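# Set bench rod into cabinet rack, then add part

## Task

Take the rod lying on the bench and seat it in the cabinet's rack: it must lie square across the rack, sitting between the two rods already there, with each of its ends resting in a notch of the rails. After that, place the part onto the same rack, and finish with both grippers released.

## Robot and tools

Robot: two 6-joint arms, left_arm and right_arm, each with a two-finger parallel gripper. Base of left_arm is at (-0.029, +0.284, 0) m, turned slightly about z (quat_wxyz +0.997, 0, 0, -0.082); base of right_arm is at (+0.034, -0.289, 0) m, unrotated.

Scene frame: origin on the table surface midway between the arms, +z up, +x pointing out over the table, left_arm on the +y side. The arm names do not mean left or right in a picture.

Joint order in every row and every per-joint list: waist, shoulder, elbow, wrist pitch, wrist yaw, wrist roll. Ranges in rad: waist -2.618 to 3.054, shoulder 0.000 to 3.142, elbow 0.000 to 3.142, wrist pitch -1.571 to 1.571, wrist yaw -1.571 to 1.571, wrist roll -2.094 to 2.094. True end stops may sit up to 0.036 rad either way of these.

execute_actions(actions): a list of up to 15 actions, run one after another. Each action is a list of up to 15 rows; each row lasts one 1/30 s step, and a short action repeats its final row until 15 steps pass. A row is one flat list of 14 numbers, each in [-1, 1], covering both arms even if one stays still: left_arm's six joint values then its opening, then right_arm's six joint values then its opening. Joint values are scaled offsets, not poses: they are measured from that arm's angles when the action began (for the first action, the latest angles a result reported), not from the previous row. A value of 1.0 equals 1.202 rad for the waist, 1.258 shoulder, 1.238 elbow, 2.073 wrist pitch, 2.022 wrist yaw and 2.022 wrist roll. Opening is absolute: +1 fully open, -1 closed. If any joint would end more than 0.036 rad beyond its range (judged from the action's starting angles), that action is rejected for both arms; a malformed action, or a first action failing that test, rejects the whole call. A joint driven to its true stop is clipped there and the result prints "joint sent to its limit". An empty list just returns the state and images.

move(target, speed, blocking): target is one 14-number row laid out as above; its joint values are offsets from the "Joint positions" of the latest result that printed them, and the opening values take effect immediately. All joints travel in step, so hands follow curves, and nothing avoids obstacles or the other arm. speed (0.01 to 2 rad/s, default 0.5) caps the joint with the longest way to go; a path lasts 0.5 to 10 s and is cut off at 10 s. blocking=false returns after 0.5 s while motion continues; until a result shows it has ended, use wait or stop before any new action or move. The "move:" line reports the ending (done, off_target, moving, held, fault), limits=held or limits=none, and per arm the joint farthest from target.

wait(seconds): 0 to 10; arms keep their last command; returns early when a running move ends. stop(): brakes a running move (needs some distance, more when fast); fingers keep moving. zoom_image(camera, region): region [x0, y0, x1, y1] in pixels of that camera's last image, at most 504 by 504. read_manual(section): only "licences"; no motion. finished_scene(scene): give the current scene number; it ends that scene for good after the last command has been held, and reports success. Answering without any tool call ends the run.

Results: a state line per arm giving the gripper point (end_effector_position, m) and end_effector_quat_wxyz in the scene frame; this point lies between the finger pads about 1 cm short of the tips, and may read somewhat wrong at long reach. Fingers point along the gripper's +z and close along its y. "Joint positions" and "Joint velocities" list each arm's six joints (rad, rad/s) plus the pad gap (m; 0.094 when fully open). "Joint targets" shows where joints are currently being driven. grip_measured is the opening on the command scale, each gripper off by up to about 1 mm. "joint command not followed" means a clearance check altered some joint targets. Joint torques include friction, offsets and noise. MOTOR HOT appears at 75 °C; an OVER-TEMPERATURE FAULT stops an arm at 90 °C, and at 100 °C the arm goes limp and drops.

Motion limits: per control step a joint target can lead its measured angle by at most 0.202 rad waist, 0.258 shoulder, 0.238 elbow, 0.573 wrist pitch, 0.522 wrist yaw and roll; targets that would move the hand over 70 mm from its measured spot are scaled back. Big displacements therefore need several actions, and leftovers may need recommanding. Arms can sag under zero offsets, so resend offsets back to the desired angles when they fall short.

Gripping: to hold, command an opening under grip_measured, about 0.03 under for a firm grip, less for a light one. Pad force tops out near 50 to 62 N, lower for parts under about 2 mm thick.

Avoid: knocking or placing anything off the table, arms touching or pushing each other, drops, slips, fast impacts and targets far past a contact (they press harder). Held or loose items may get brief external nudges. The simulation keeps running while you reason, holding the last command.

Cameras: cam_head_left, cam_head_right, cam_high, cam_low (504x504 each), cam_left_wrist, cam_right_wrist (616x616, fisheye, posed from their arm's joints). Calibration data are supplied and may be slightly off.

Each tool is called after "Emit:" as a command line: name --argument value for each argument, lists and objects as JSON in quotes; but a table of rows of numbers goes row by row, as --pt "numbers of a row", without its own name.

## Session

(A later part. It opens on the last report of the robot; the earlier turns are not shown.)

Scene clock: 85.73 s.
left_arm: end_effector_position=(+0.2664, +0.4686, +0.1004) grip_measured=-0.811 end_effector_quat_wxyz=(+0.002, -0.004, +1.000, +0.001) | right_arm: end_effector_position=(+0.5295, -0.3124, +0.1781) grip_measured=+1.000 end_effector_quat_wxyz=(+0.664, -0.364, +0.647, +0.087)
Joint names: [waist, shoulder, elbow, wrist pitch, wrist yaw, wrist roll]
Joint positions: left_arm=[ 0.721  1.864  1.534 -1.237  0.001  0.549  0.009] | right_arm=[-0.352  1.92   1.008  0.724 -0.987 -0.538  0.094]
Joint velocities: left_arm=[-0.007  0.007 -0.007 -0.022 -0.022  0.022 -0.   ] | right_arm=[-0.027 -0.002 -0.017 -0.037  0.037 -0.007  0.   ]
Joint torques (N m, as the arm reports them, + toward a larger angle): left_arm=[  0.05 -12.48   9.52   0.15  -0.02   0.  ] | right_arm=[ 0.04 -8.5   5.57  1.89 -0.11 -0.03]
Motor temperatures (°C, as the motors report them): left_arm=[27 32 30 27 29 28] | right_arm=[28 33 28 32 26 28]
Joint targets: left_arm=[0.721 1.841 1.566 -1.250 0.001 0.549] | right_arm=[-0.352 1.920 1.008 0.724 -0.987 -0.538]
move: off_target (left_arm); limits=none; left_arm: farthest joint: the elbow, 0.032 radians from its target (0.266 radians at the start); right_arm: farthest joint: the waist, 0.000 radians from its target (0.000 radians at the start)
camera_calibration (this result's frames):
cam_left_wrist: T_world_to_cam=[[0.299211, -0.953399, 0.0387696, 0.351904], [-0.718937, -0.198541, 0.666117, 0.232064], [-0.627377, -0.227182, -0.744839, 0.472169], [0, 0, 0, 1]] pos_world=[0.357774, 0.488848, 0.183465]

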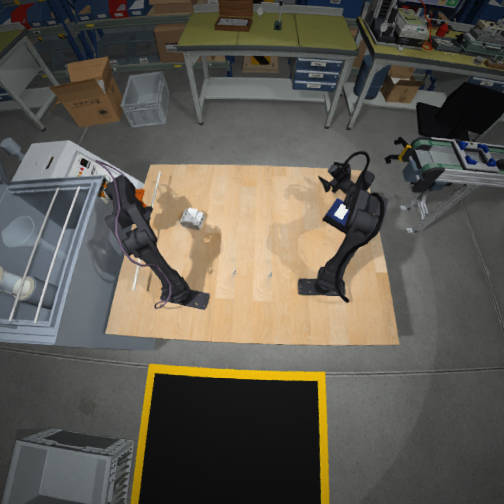

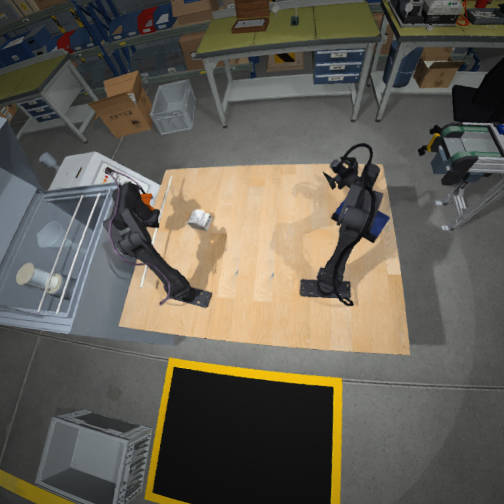

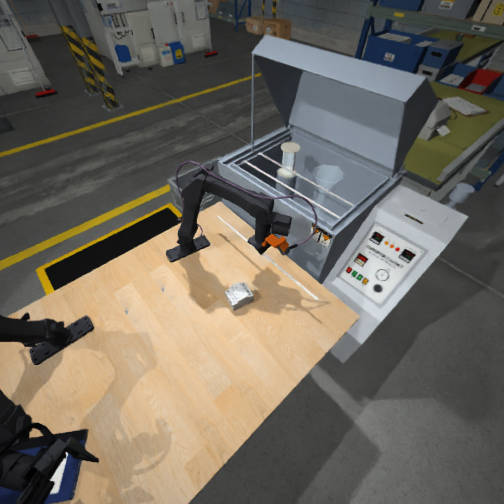

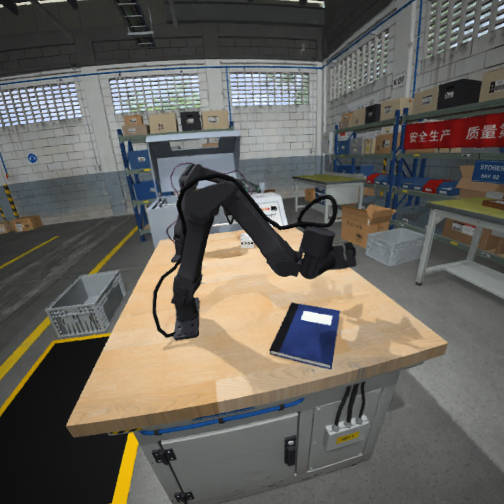

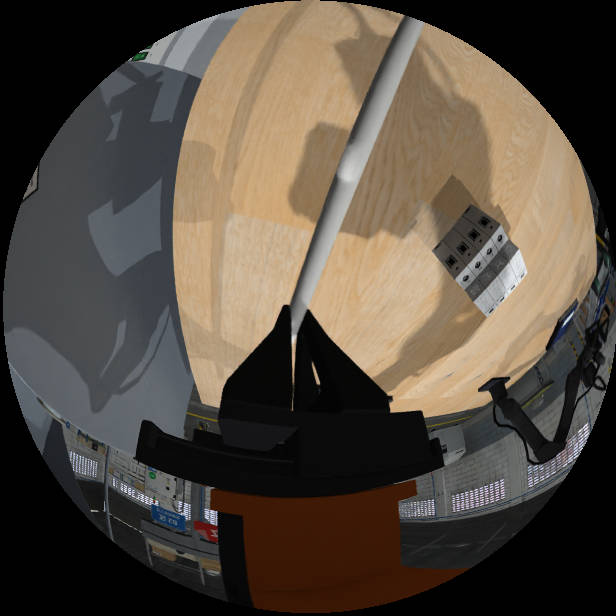

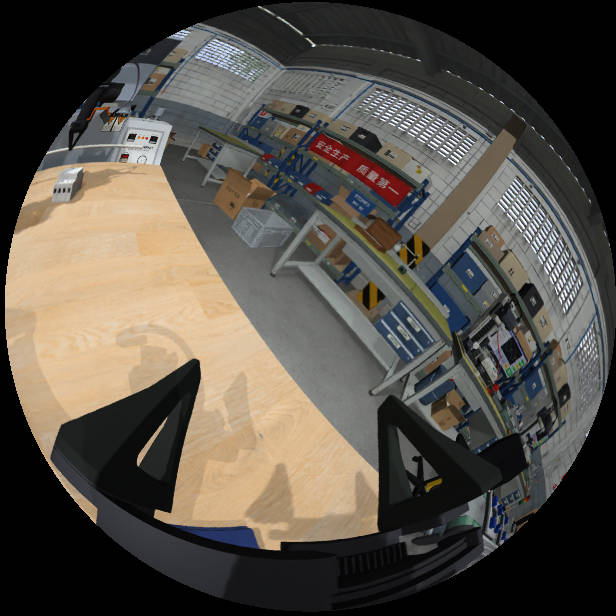

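Emit:
move --target '[0.21,-0.19,0.235,0.033,-0.244,0.175,-0.85,0,0,0,0,0,0,1]' --speed 0.45

Scene clock: 91.50 s.
left_arm: end_effector_position=(+0.1806, +0.6194, +0.2812) grip_measured=-0.811 end_effector_quat_wxyz=(-0.002, -0.017, +0.940, +0.340) | right_arm: end_effector_position=(+0.5295, -0.3124, +0.1781) grip_measured=+1.000 end_effector_quat_wxyz=(+0.664, -0.364, +0.647, +0.087)
Joint names: [waist, shoulder, elbow, wrist pitch, wrist yaw, wrist roll]
Joint positions: left_arm=[ 0.968  1.641  1.795 -1.194 -0.472  0.899  0.009] | right_arm=[-0.352  1.92   1.008  0.724 -0.987 -0.538  0.094]
Joint velocities: left_arm=[-0.007 -0.032 -0.002  0.022 -0.066 -0.037 -0.   ] | right_arm=[-0.007 -0.012 -0.007 -0.051  0.007 -0.007  0.   ]
Joint torques (N m, as the arm reports them, + toward a larger angle): left_arm=[ 0.44 -9.78  9.71  1.6  -0.42  0.02] | right_arm=[ 0.02 -8.51  5.58  1.89 -0.1  -0.03]
Motor temperatures (°C, as the motors report them): left_arm=[27 33 31 27 29 28] | right_arm=[28 33 28 32 26 28]
Joint targets: left_arm=[0.974 1.625 1.825 -1.168 -0.492 0.903] | right_arm=[-0.352 1.920 1.008 0.724 -0.987 -0.538]
move: off_target (left_arm); limits=none; left_arm: farthest joint: the elbow, 0.030 radians from its target (0.291 radians at the start); right_arm: farthest joint: the waist, 0.000 radians from its target (0.000 radians at the start)
camera_calibration (this result's frames):
cam_left_wrist: T_world_to_cam=[[0.321129, -0.749127, -0.579383, 0.55763], [-0.7013, -0.599248, 0.386109, 0.403653], [-0.636439, 0.28233, -0.717799, 0.265735], [0, 0, 0, 1]] pos_world=[0.273134, 0.584599, 0.357972]

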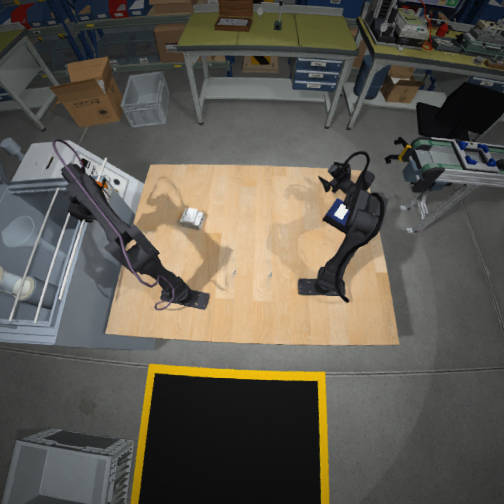

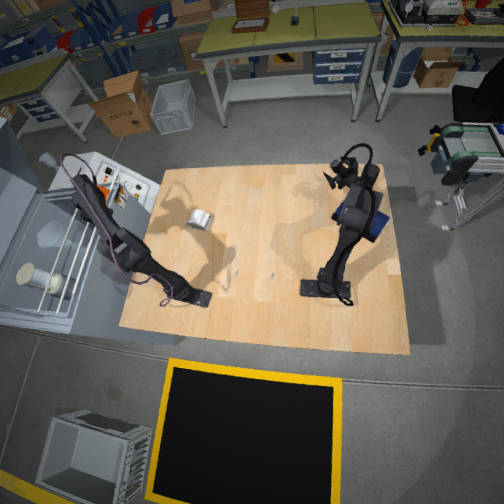

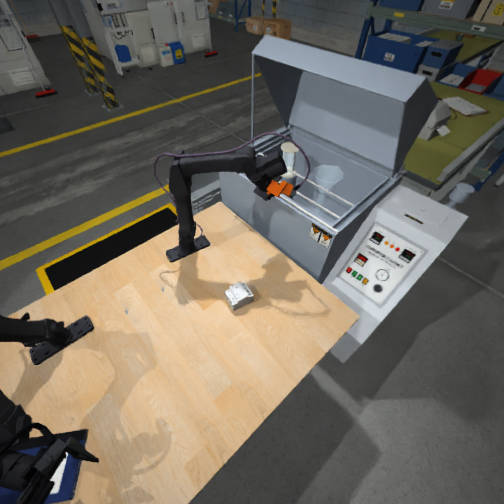

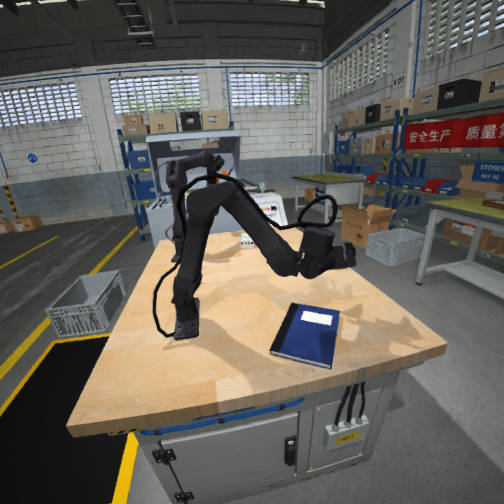

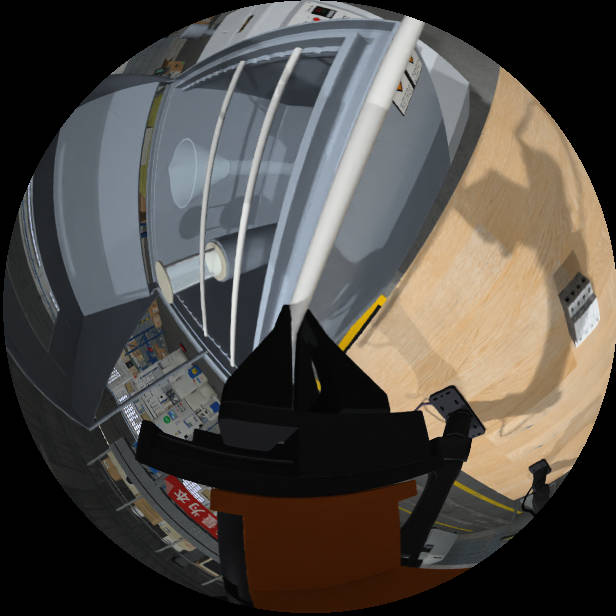

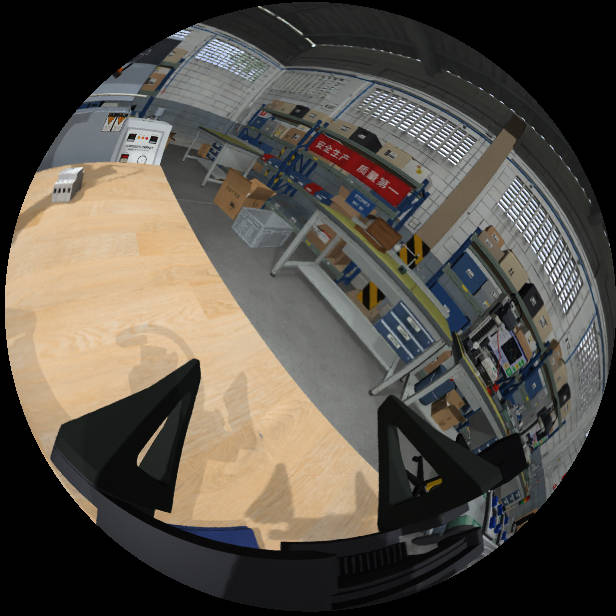

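Emit:
move --target '[0.394,0.379,0.35,0.166,0.118,0.215,-0.85,0,0,0,0,0,0,1]' --speed 0.4

Emit:
zoom_image --camera "cam_head_right" --region '[0, 170, 170, 340]'

Emit:
zoom_image --camera "cam_high" --region '[215, 110, 385, 250]'

Scene clock: 96.50 s.
left_arm: end_effector_position=(+0.0905, +0.8388, +0.2329) grip_measured=-0.811 end_effector_quat_wxyz=(-0.015, -0.021, +0.927, +0.374) | right_arm: end_effector_position=(+0.5295, -0.3124, +0.1781) grip_measured=+1.000 end_effector_quat_wxyz=(+0.664, -0.364, +0.647, +0.087)
Joint names: [waist, shoulder, elbow, wrist pitch, wrist yaw, wrist roll]
Joint positions: left_arm=[ 1.446  2.135  2.184 -0.884 -0.241  1.329  0.009] | right_arm=[-0.352  1.92   1.008  0.724 -0.987 -0.538  0.094]
Joint velocities: left_arm=[-0.007 -0.017 -0.002  0.007  0.007  0.007 -0.001] | right_arm=[-0.007 -0.007  0.007  0.022 -0.066  0.007  0.   ]
Joint torques (N m, as the arm reports them, + toward a larger angle): left_arm=[ -0.22 -15.58  11.41   2.05  -0.04   0.04] | right_arm=[ 0.04 -8.5   5.56  1.89 -0.1  -0.03]
Motor temperatures (°C, as the motors report them): left_arm=[27 33 31 28 29 28] | right_arm=[28 33 28 32 26 28]
Joint targets: left_arm=[1.442 2.117 2.228 -0.850 -0.233 1.333] | right_arm=[-0.352 1.920 1.008 0.724 -0.987 -0.538]
move: off_target (left_arm); limits=none; left_arm: farthest joint: the elbow, 0.045 radians from its target (0.434 radians at the start); right_arm: farthest joint: the waist, 0.000 radians from its target (0.000 radians at the start)
camera_calibration (this result's frames):
cam_left_wrist: T_world_to_cam=[[0.320128, -0.700186, -0.638168, 0.695671], [-0.681971, -0.637893, 0.357782, 0.527876], [-0.657597, 0.320676, -0.681714, 0.0731394], [0, 0, 0, 1]] pos_world=[0.185389, 0.800373, 0.30495]

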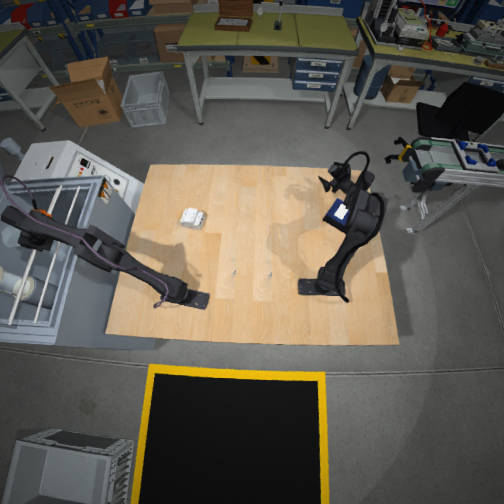

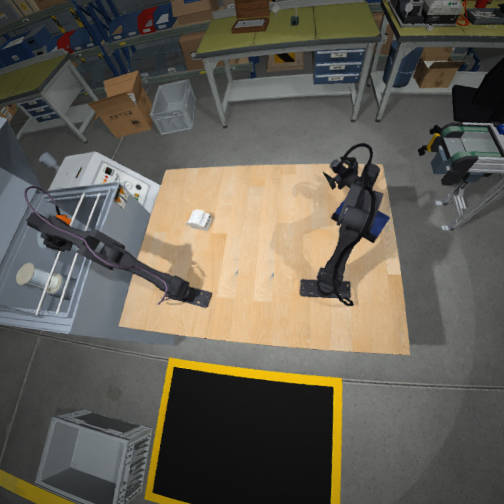

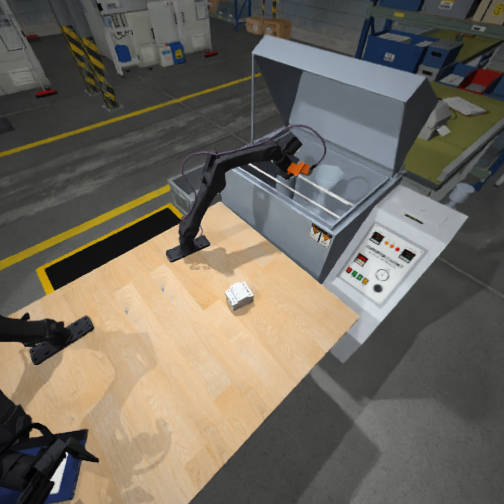

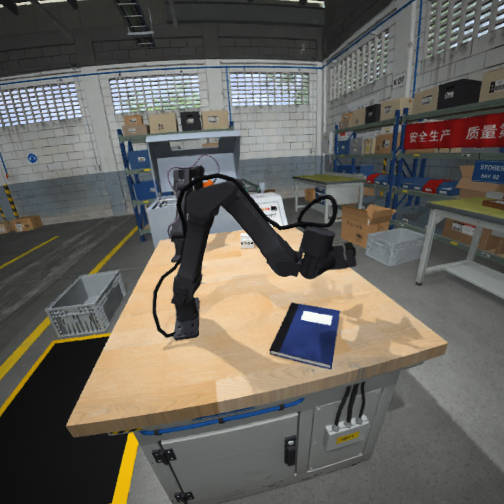

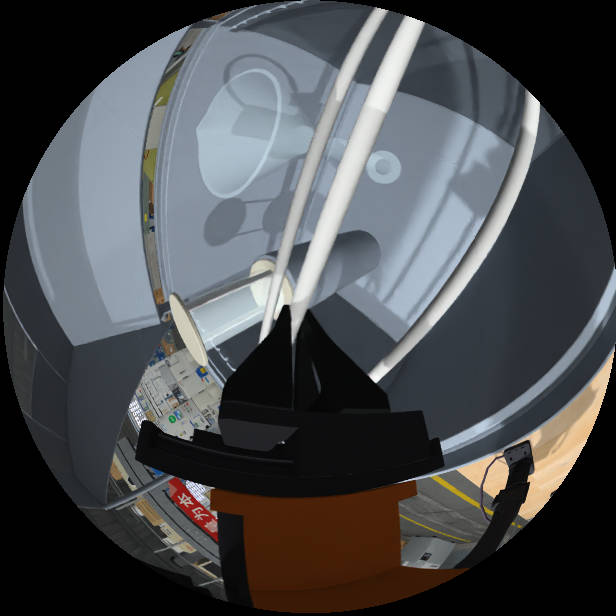

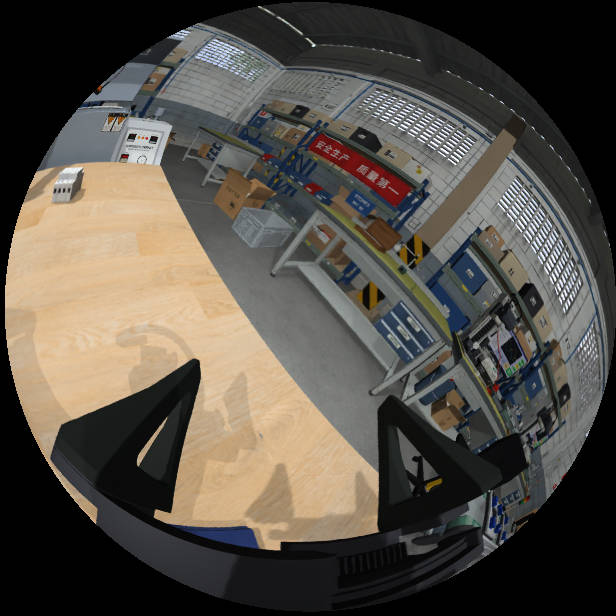

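Region (0, 170, 170, 340) of cam_head_right's 504x504 image, scaled by 2.965, with more detail than that image has.

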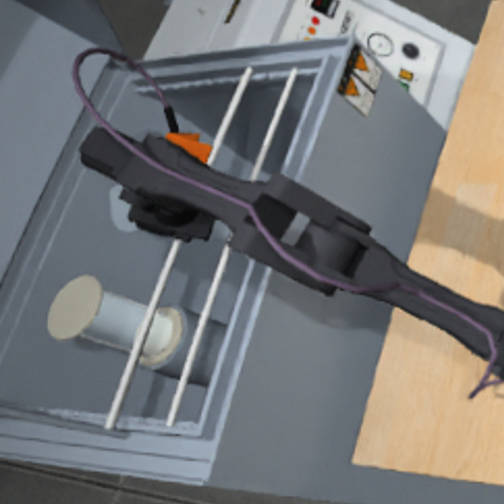

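Region (215, 110, 385, 250) of cam_high's 504x504 image, scaled by 2.965, with more detail than that image has; it fills the top 415 rows of this view, and the rest is white.

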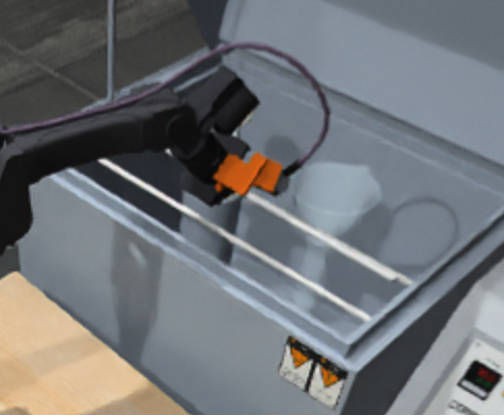

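Emit:
move --target '[-0.029,-0.033,-0.052,0.032,-0.003,-0.016,-0.85,0,0,0,0,0,0,1]' --speed 0.1

Emit:
zoom_image --camera "cam_head_right" --region '[0, 170, 170, 340]'

Emit:
zoom_image --camera "cam_high" --region '[310, 170, 390, 250]'

Scene clock: 112.03 s.
left_arm: end_effector_position=(+0.1046, +0.8336, +0.2174) grip_measured=-0.811 end_effector_quat_wxyz=(-0.009, -0.017, +0.931, +0.365) | right_arm: end_effector_position=(+0.5295, -0.3124, +0.1781) grip_measured=+1.000 end_effector_quat_wxyz=(+0.664, -0.364, +0.647, +0.087)
Joint names: [waist, shoulder, elbow, wrist pitch, wrist yaw, wrist roll]
Joint positions: left_arm=[ 1.42   2.128  2.123 -0.851 -0.241  1.309  0.009] | right_arm=[-0.352  1.92   1.008  0.724 -0.987 -0.538  0.094]
Joint velocities: left_arm=[ 0.012 -0.002 -0.007 -0.066 -0.051  0.007 -0.   ] | right_arm=[ 0.002  0.012  0.012 -0.022  0.007  0.037  0.   ]
Joint torques (N m, as the arm reports them, + toward a larger angle): left_arm=[ -0.56 -17.2    7.32   2.03  -0.17  -0.09] | right_arm=[ 0.04 -8.51  5.57  1.88 -0.1  -0.02]
Motor temperatures (°C, as the motors report them): left_arm=[27 36 32 30 29 28] | right_arm=[28 34 28 32 26 28]
Joint targets: left_arm=[1.411 2.094 2.120 -0.818 -0.248 1.297] | right_arm=[-0.352 1.920 1.008 0.724 -0.987 -0.538]
move: off_target (left_arm); limits=none; left_arm: farthest joint: the shoulder, 0.035 radians from its target (0.042 radians at the start); right_arm: farthest joint: the waist, 0.000 radians from its target (0.000 radians at the start)
camera_calibration (this result's frames):
cam_left_wrist: T_world_to_cam=[[0.316333, -0.71627, -0.622006, 0.687957], [-0.692386, -0.622539, 0.364757, 0.526451], [-0.648487, 0.315283, -0.692865, 0.0794464], [0, 0, 0, 1]] pos_world=[0.198403, 0.795451, 0.290932]

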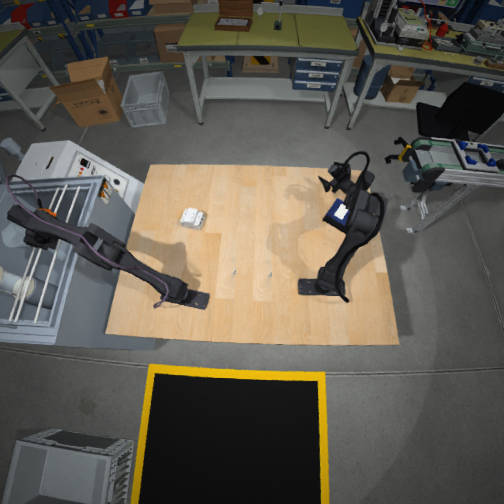

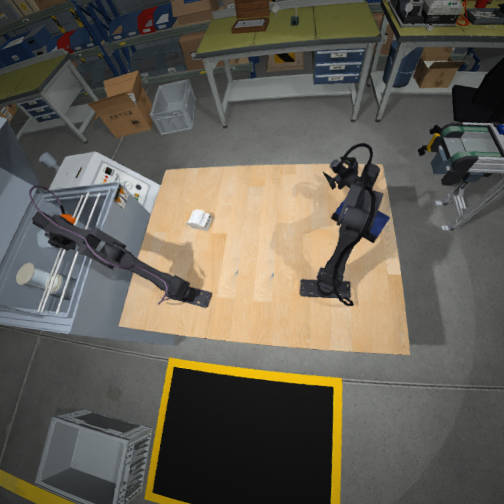

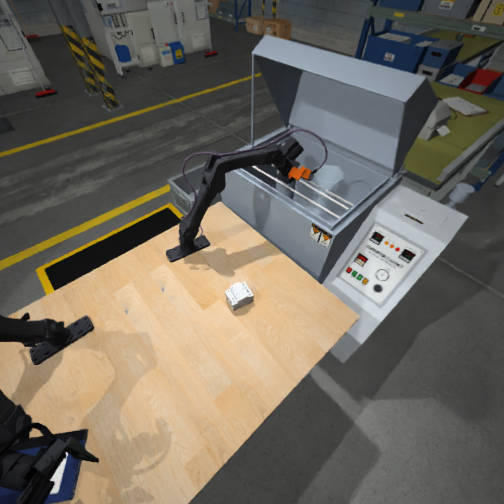

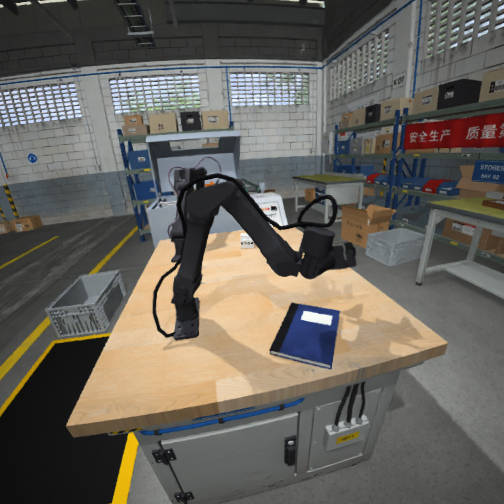

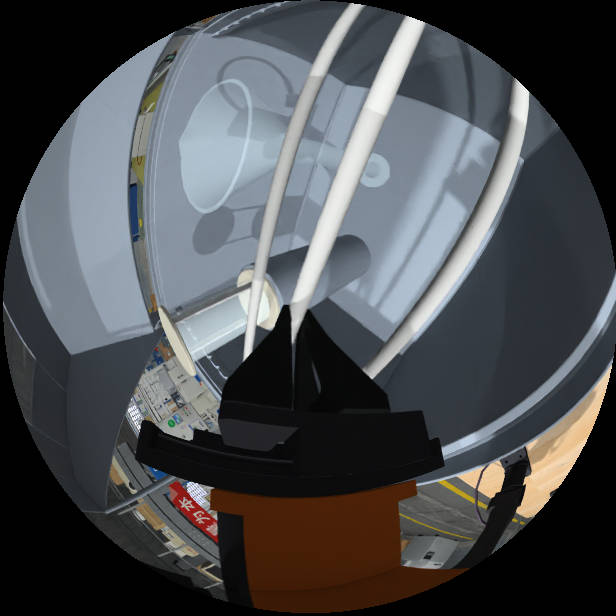

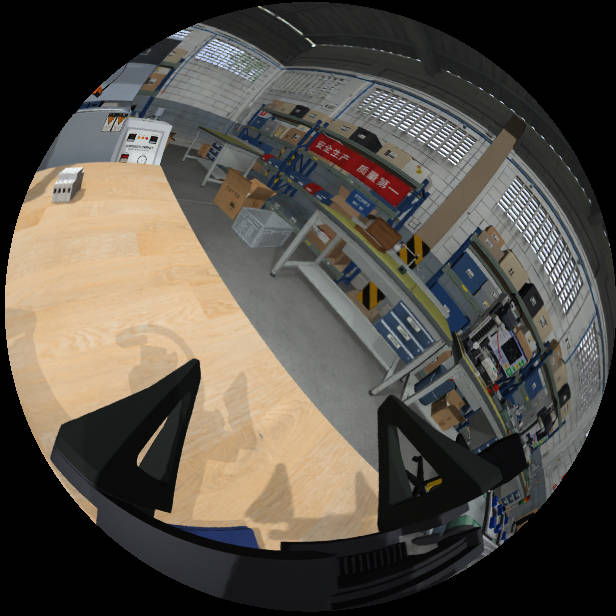

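Region (0, 170, 170, 340) of cam_head_right's 504x504 image, scaled by 2.965, with more detail than that image has.

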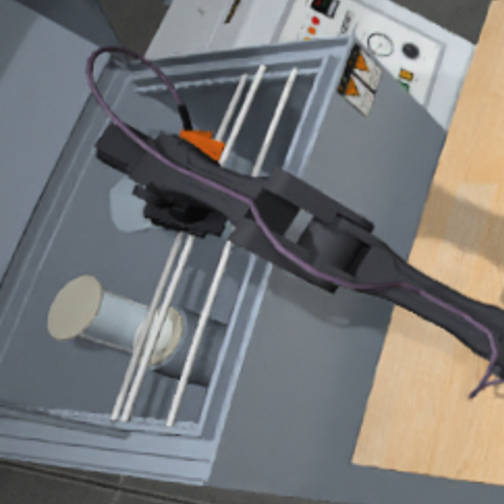

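Region (310, 170, 390, 250) of cam_high's 504x504 image, scaled by 6.300, with more detail than that image has.

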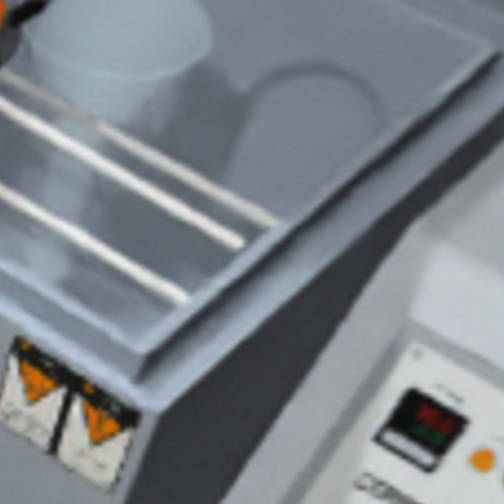

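Emit:
zoom_image --camera "cam_low" --region '[140, 160, 270, 230]'

Emit:
zoom_image --camera "cam_head_left" --region '[40, 175, 100, 215]'

Emit:
zoom_image --camera "cam_head_left" --region '[0, 295, 60, 335]'

Region (140, 160, 270, 230) of cam_low's 504x504 image, scaled by 3.877, with more detail than that image has; it fills the top 271 rows of this view, and the rest is white.

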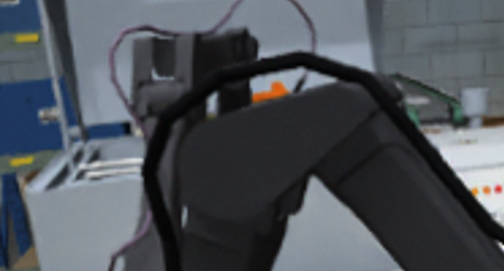

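Region (40, 175, 100, 215) of cam_head_left's 504x504 image, scaled by 8.400, with more detail than that image has.

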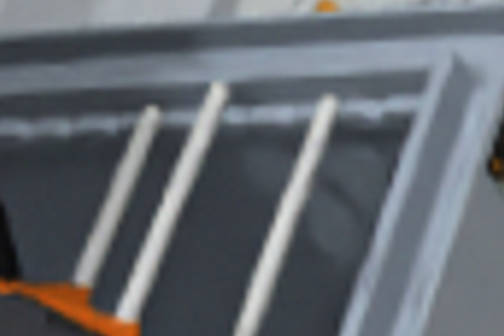

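Region (0, 295, 60, 335) of cam_head_left's 504x504 image, scaled by 8.400, with more detail than that image has.

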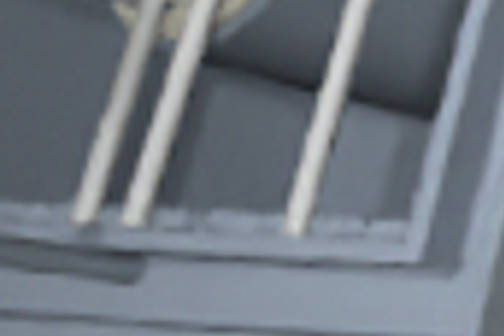

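Emit:
move --target '[-0.004,-0.027,-0.035,0.030,-0.003,-0.012,-0.85,0,0,0,0,0,0,1]' --speed 0.08

Emit:
zoom_image --camera "cam_head_left" --region '[40, 175, 100, 215]'

Emit:
zoom_image --camera "cam_head_left" --region '[0, 295, 60, 335]'

Scene clock: 124.13 s.
left_arm: end_effector_position=(+0.1043, +0.8344, +0.2084) grip_measured=-0.811 end_effector_quat_wxyz=(-0.011, -0.018, +0.932, +0.363) | right_arm: end_effector_position=(+0.5295, -0.3124, +0.1781) grip_measured=+1.000 end_effector_quat_wxyz=(+0.664, -0.364, +0.647, +0.087)
Joint names: [waist, shoulder, elbow, wrist pitch, wrist yaw, wrist roll]
Joint positions: left_arm=[ 1.42   2.127  2.086 -0.82  -0.244  1.309  0.009] | right_arm=[-0.352  1.92   1.008  0.724 -0.987 -0.538  0.094]
Joint velocities: left_arm=[-0.002  0.002 -0.002 -0.066  0.066 -0.022  0.   ] | right_arm=[-0.017  0.017 -0.022  0.007 -0.007  0.022  0.   ]
Joint torques (N m, as the arm reports them, + toward a larger angle): left_arm=[ -0.28 -17.13   7.06   1.97  -0.13  -0.2 ] | right_arm=[ 0.03 -8.51  5.57  1.88 -0.1  -0.02]
Motor temperatures (°C, as the motors report them): left_arm=[27 38 32 31 29 28] | right_arm=[28 34 28 32 26 28]
Joint targets: left_arm=[1.415 2.094 2.079 -0.789 -0.247 1.285] | right_arm=[-0.352 1.920 1.008 0.724 -0.987 -0.538]
move: off_target (left_arm); limits=none; left_arm: farthest joint: the shoulder, 0.033 radians from its target (0.034 radians at the start); right_arm: farthest joint: the waist, 0.000 radians from its target (0.000 radians at the start)
camera_calibration (this result's frames):
cam_left_wrist: T_world_to_cam=[[0.315951, -0.717578, -0.620691, 0.683905], [-0.689781, -0.622913, 0.369026, 0.529209], [-0.651442, 0.311547, -0.691782, 0.0759645], [0, 0, 0, 1]] pos_world=[0.198444, 0.796739, 0.281752]

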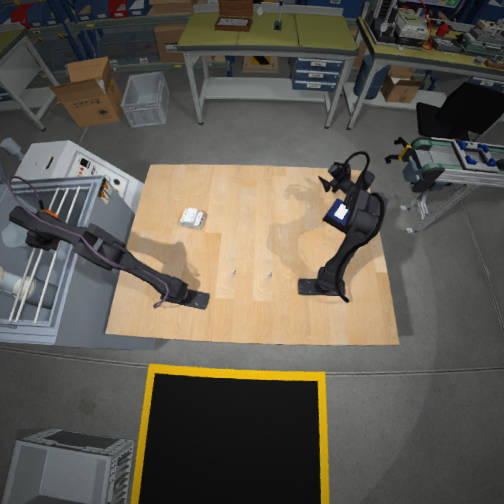

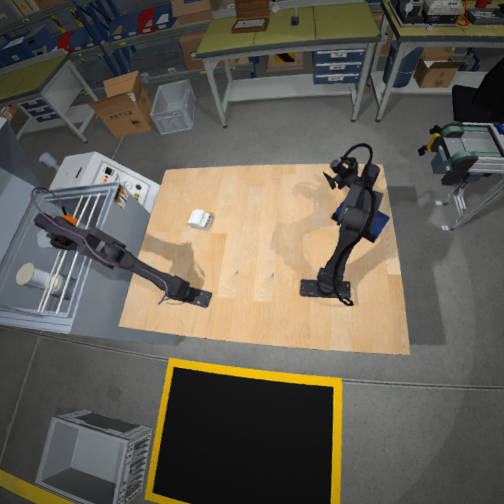

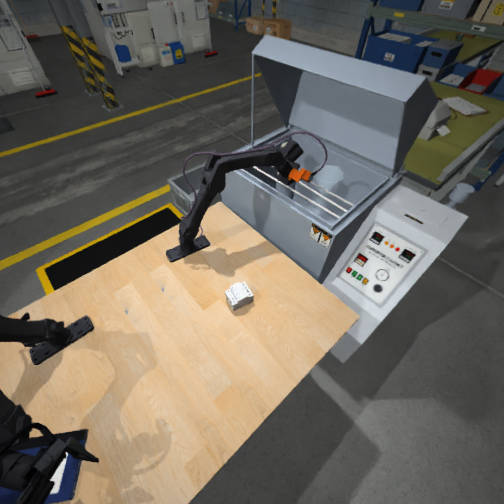

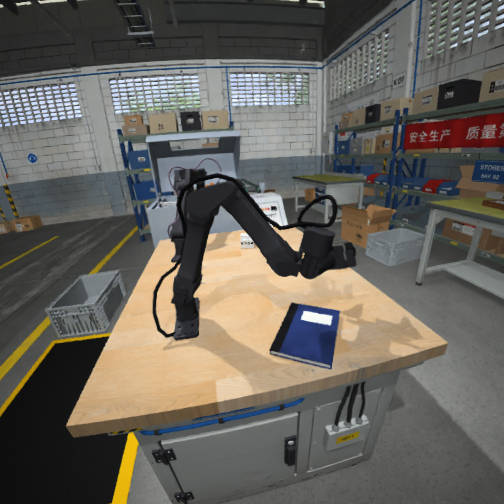

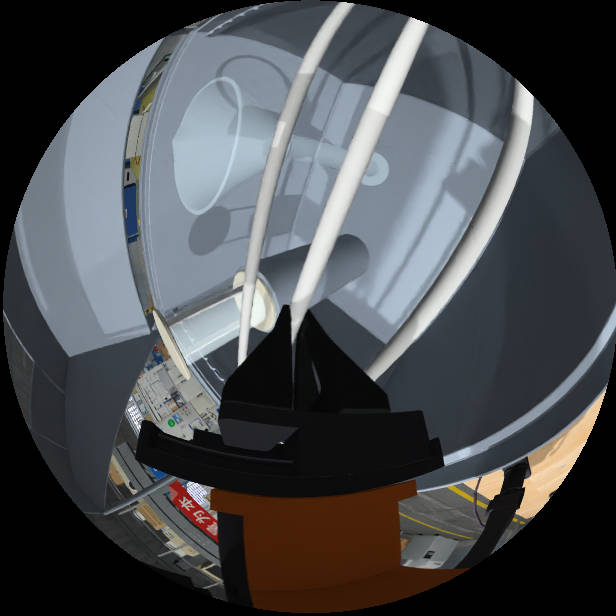

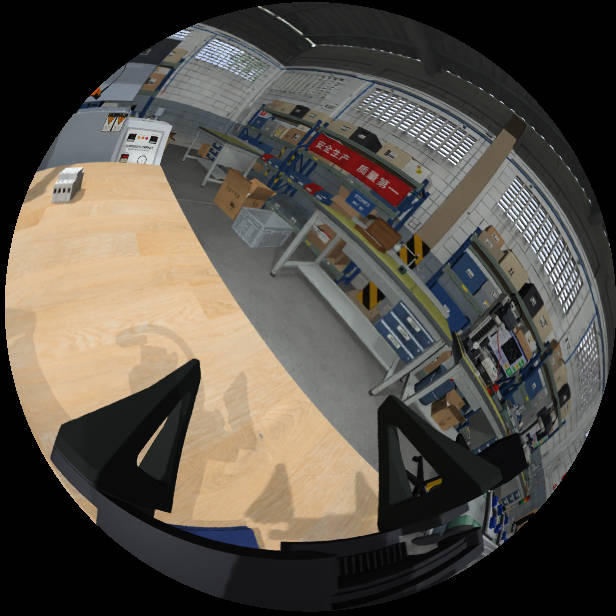

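Region (40, 175, 100, 215) of cam_head_left's 504x504 image, scaled by 8.400, with more detail than that image has.

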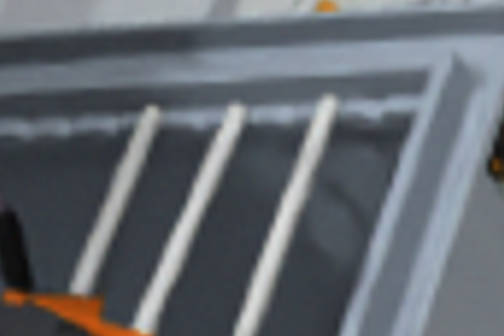

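Region (0, 295, 60, 335) of cam_head_left's 504x504 image, scaled by 8.400, with more detail than that image has.

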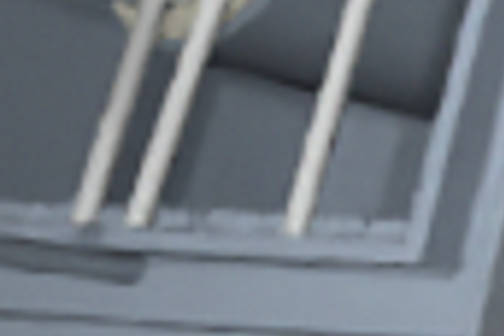

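Emit:
zoom_image --camera "cam_head_right" --region '[25, 290, 75, 325]'

Emit:
zoom_image --camera "cam_low" --region '[145, 185, 190, 215]'

Emit:
zoom_image --camera "cam_left_wrist" --region '[200, 300, 400, 440]'

Region (25, 290, 75, 325) of cam_head_right's 504x504 image, scaled by 10.080, with more detail than that image has; it fills the top 353 rows of this view, and the rest is white.

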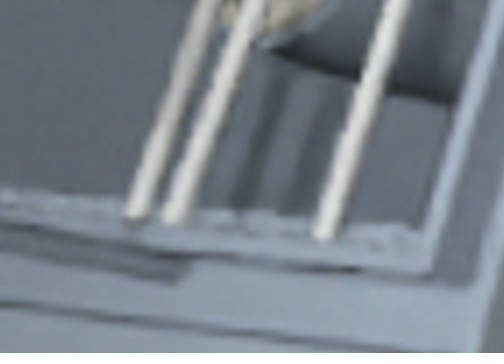

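Region (145, 185, 190, 215) of cam_low's 504x504 image, scaled by 11.200, with more detail than that image has.

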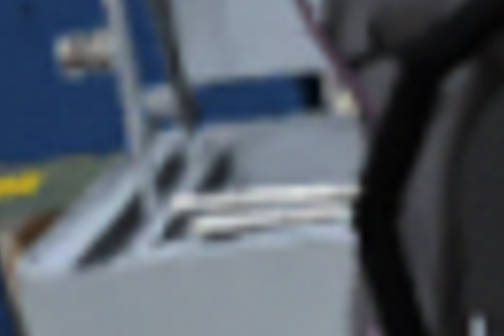

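Region (200, 300, 400, 440) of cam_left_wrist's 616x616 image, scaled by 2.520, with more detail than that image has; it fills the top 353 rows of this view, and the rest is white.

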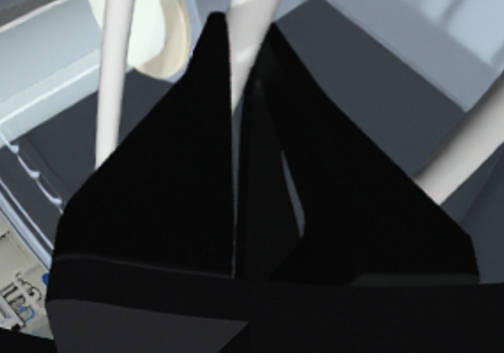

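Emit:
move --target '[-0.0165,-0.026,0.058,-0.01,0,-0.012,-0.85,0,0,0,0,0,0,1]' --speed 0.08

Emit:
zoom_image --camera "cam_head_left" --region '[40, 175, 100, 215]'

Emit:
zoom_image --camera "cam_head_left" --region '[0, 295, 60, 335]'

Emit:
zoom_image --camera "cam_low" --region '[145, 185, 190, 215]'

Scene clock: 135.60 s.
left_arm: end_effector_position=(+0.1078, +0.8331, +0.2172) grip_measured=-0.811 end_effector_quat_wxyz=(-0.008, -0.020, +0.930, +0.366) | right_arm: end_effector_position=(+0.5295, -0.3124, +0.1781) grip_measured=+1.000 end_effector_quat_wxyz=(+0.664, -0.364, +0.647, +0.087)
Joint names: [waist, shoulder, elbow, wrist pitch, wrist yaw, wrist roll]
Joint positions: left_arm=[ 1.413  2.127  2.117 -0.845 -0.246  1.298  0.009] | right_arm=[-0.352  1.92   1.008  0.724 -0.987 -0.538  0.094]
Joint velocities: left_arm=[ 0.002  0.012 -0.007  0.037 -0.007 -0.037  0.   ] | right_arm=[-0.002 -0.007  0.027 -0.066  0.022 -0.066  0.   ]
Joint torques (N m, as the arm reports them, + toward a larger angle): left_arm=[ -0.77 -17.09  11.15   1.66  -0.1   -0.1 ] | right_arm=[ 0.05 -8.51  5.56  1.89 -0.1  -0.03]
Motor temperatures (°C, as the motors report them): left_arm=[27 40 31 32 29 28] | right_arm=[28 34 28 33 26 28]
Joint targets: left_arm=[1.400 2.094 2.158 -0.841 -0.244 1.285] | right_arm=[-0.352 1.920 1.008 0.724 -0.987 -0.538]
move: off_target (left_arm); limits=none; left_arm: farthest joint: the elbow, 0.040 radians from its target (0.072 radians at the start); right_arm: farthest joint: the waist, 0.000 radians from its target (0.000 radians at the start)
camera_calibration (this result's frames):
cam_left_wrist: T_world_to_cam=[[0.32226, -0.712445, -0.623354, 0.682963], [-0.691557, -0.626842, 0.358912, 0.533206], [-0.64645, 0.315421, -0.694703, 0.0816733], [0, 0, 0, 1]] pos_world=[0.201448, 0.795048, 0.291092]

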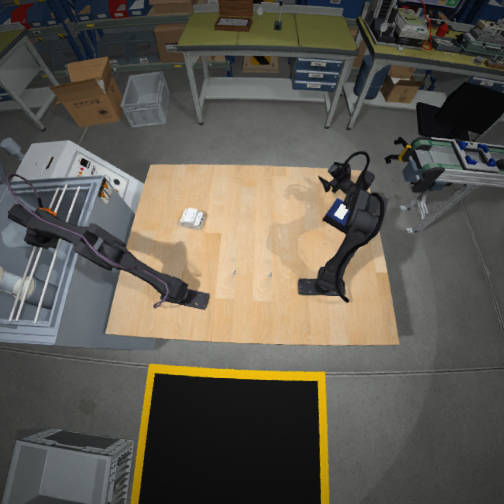

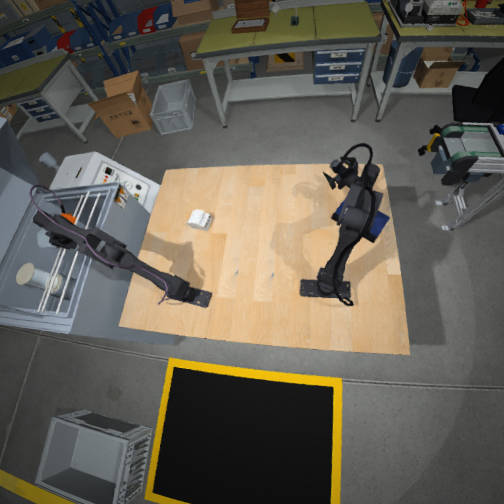

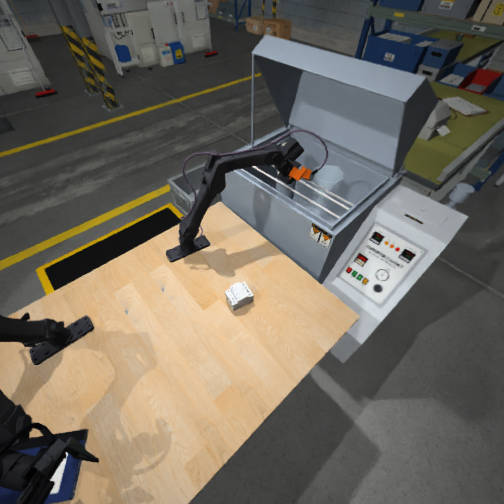

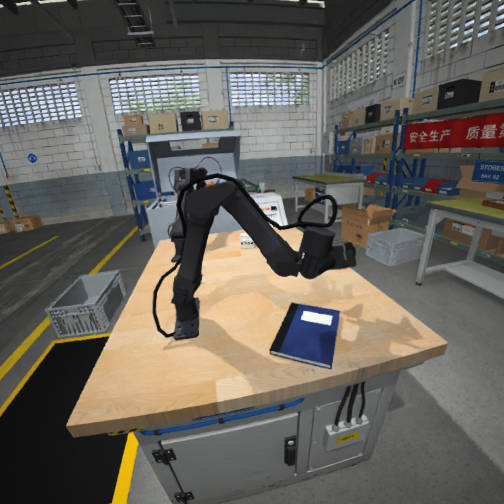

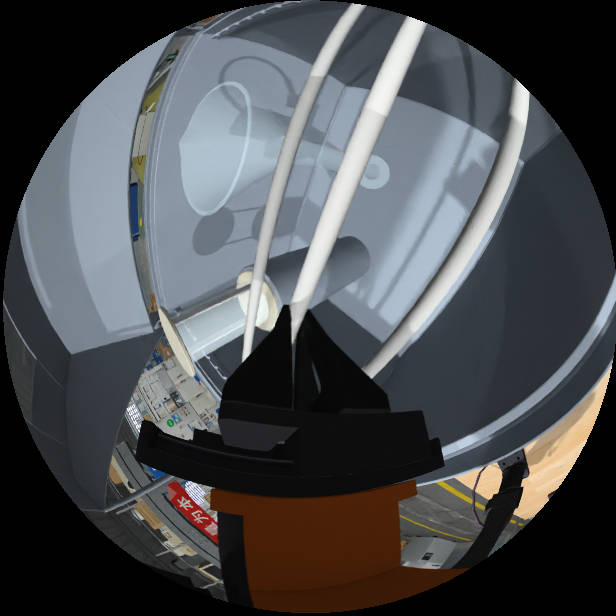

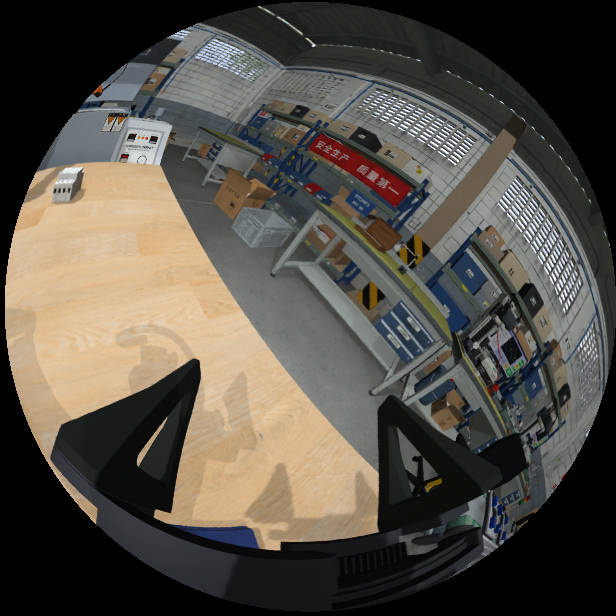

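Region (40, 175, 100, 215) of cam_head_left's 504x504 image, scaled by 8.400, with more detail than that image has.

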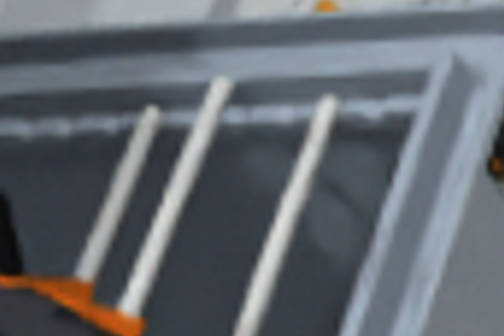

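Region (0, 295, 60, 335) of cam_head_left's 504x504 image, scaled by 8.400, with more detail than that image has.

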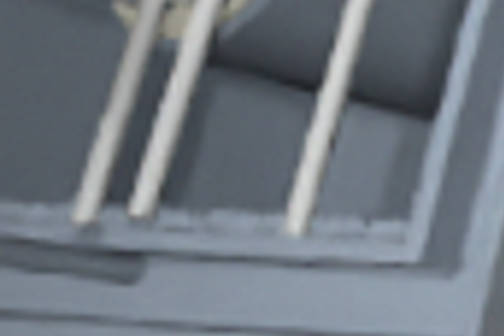

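Region (145, 185, 190, 215) of cam_low's 504x504 image, scaled by 11.200, with more detail than that image has.

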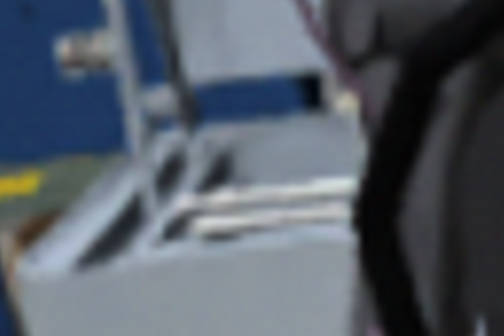

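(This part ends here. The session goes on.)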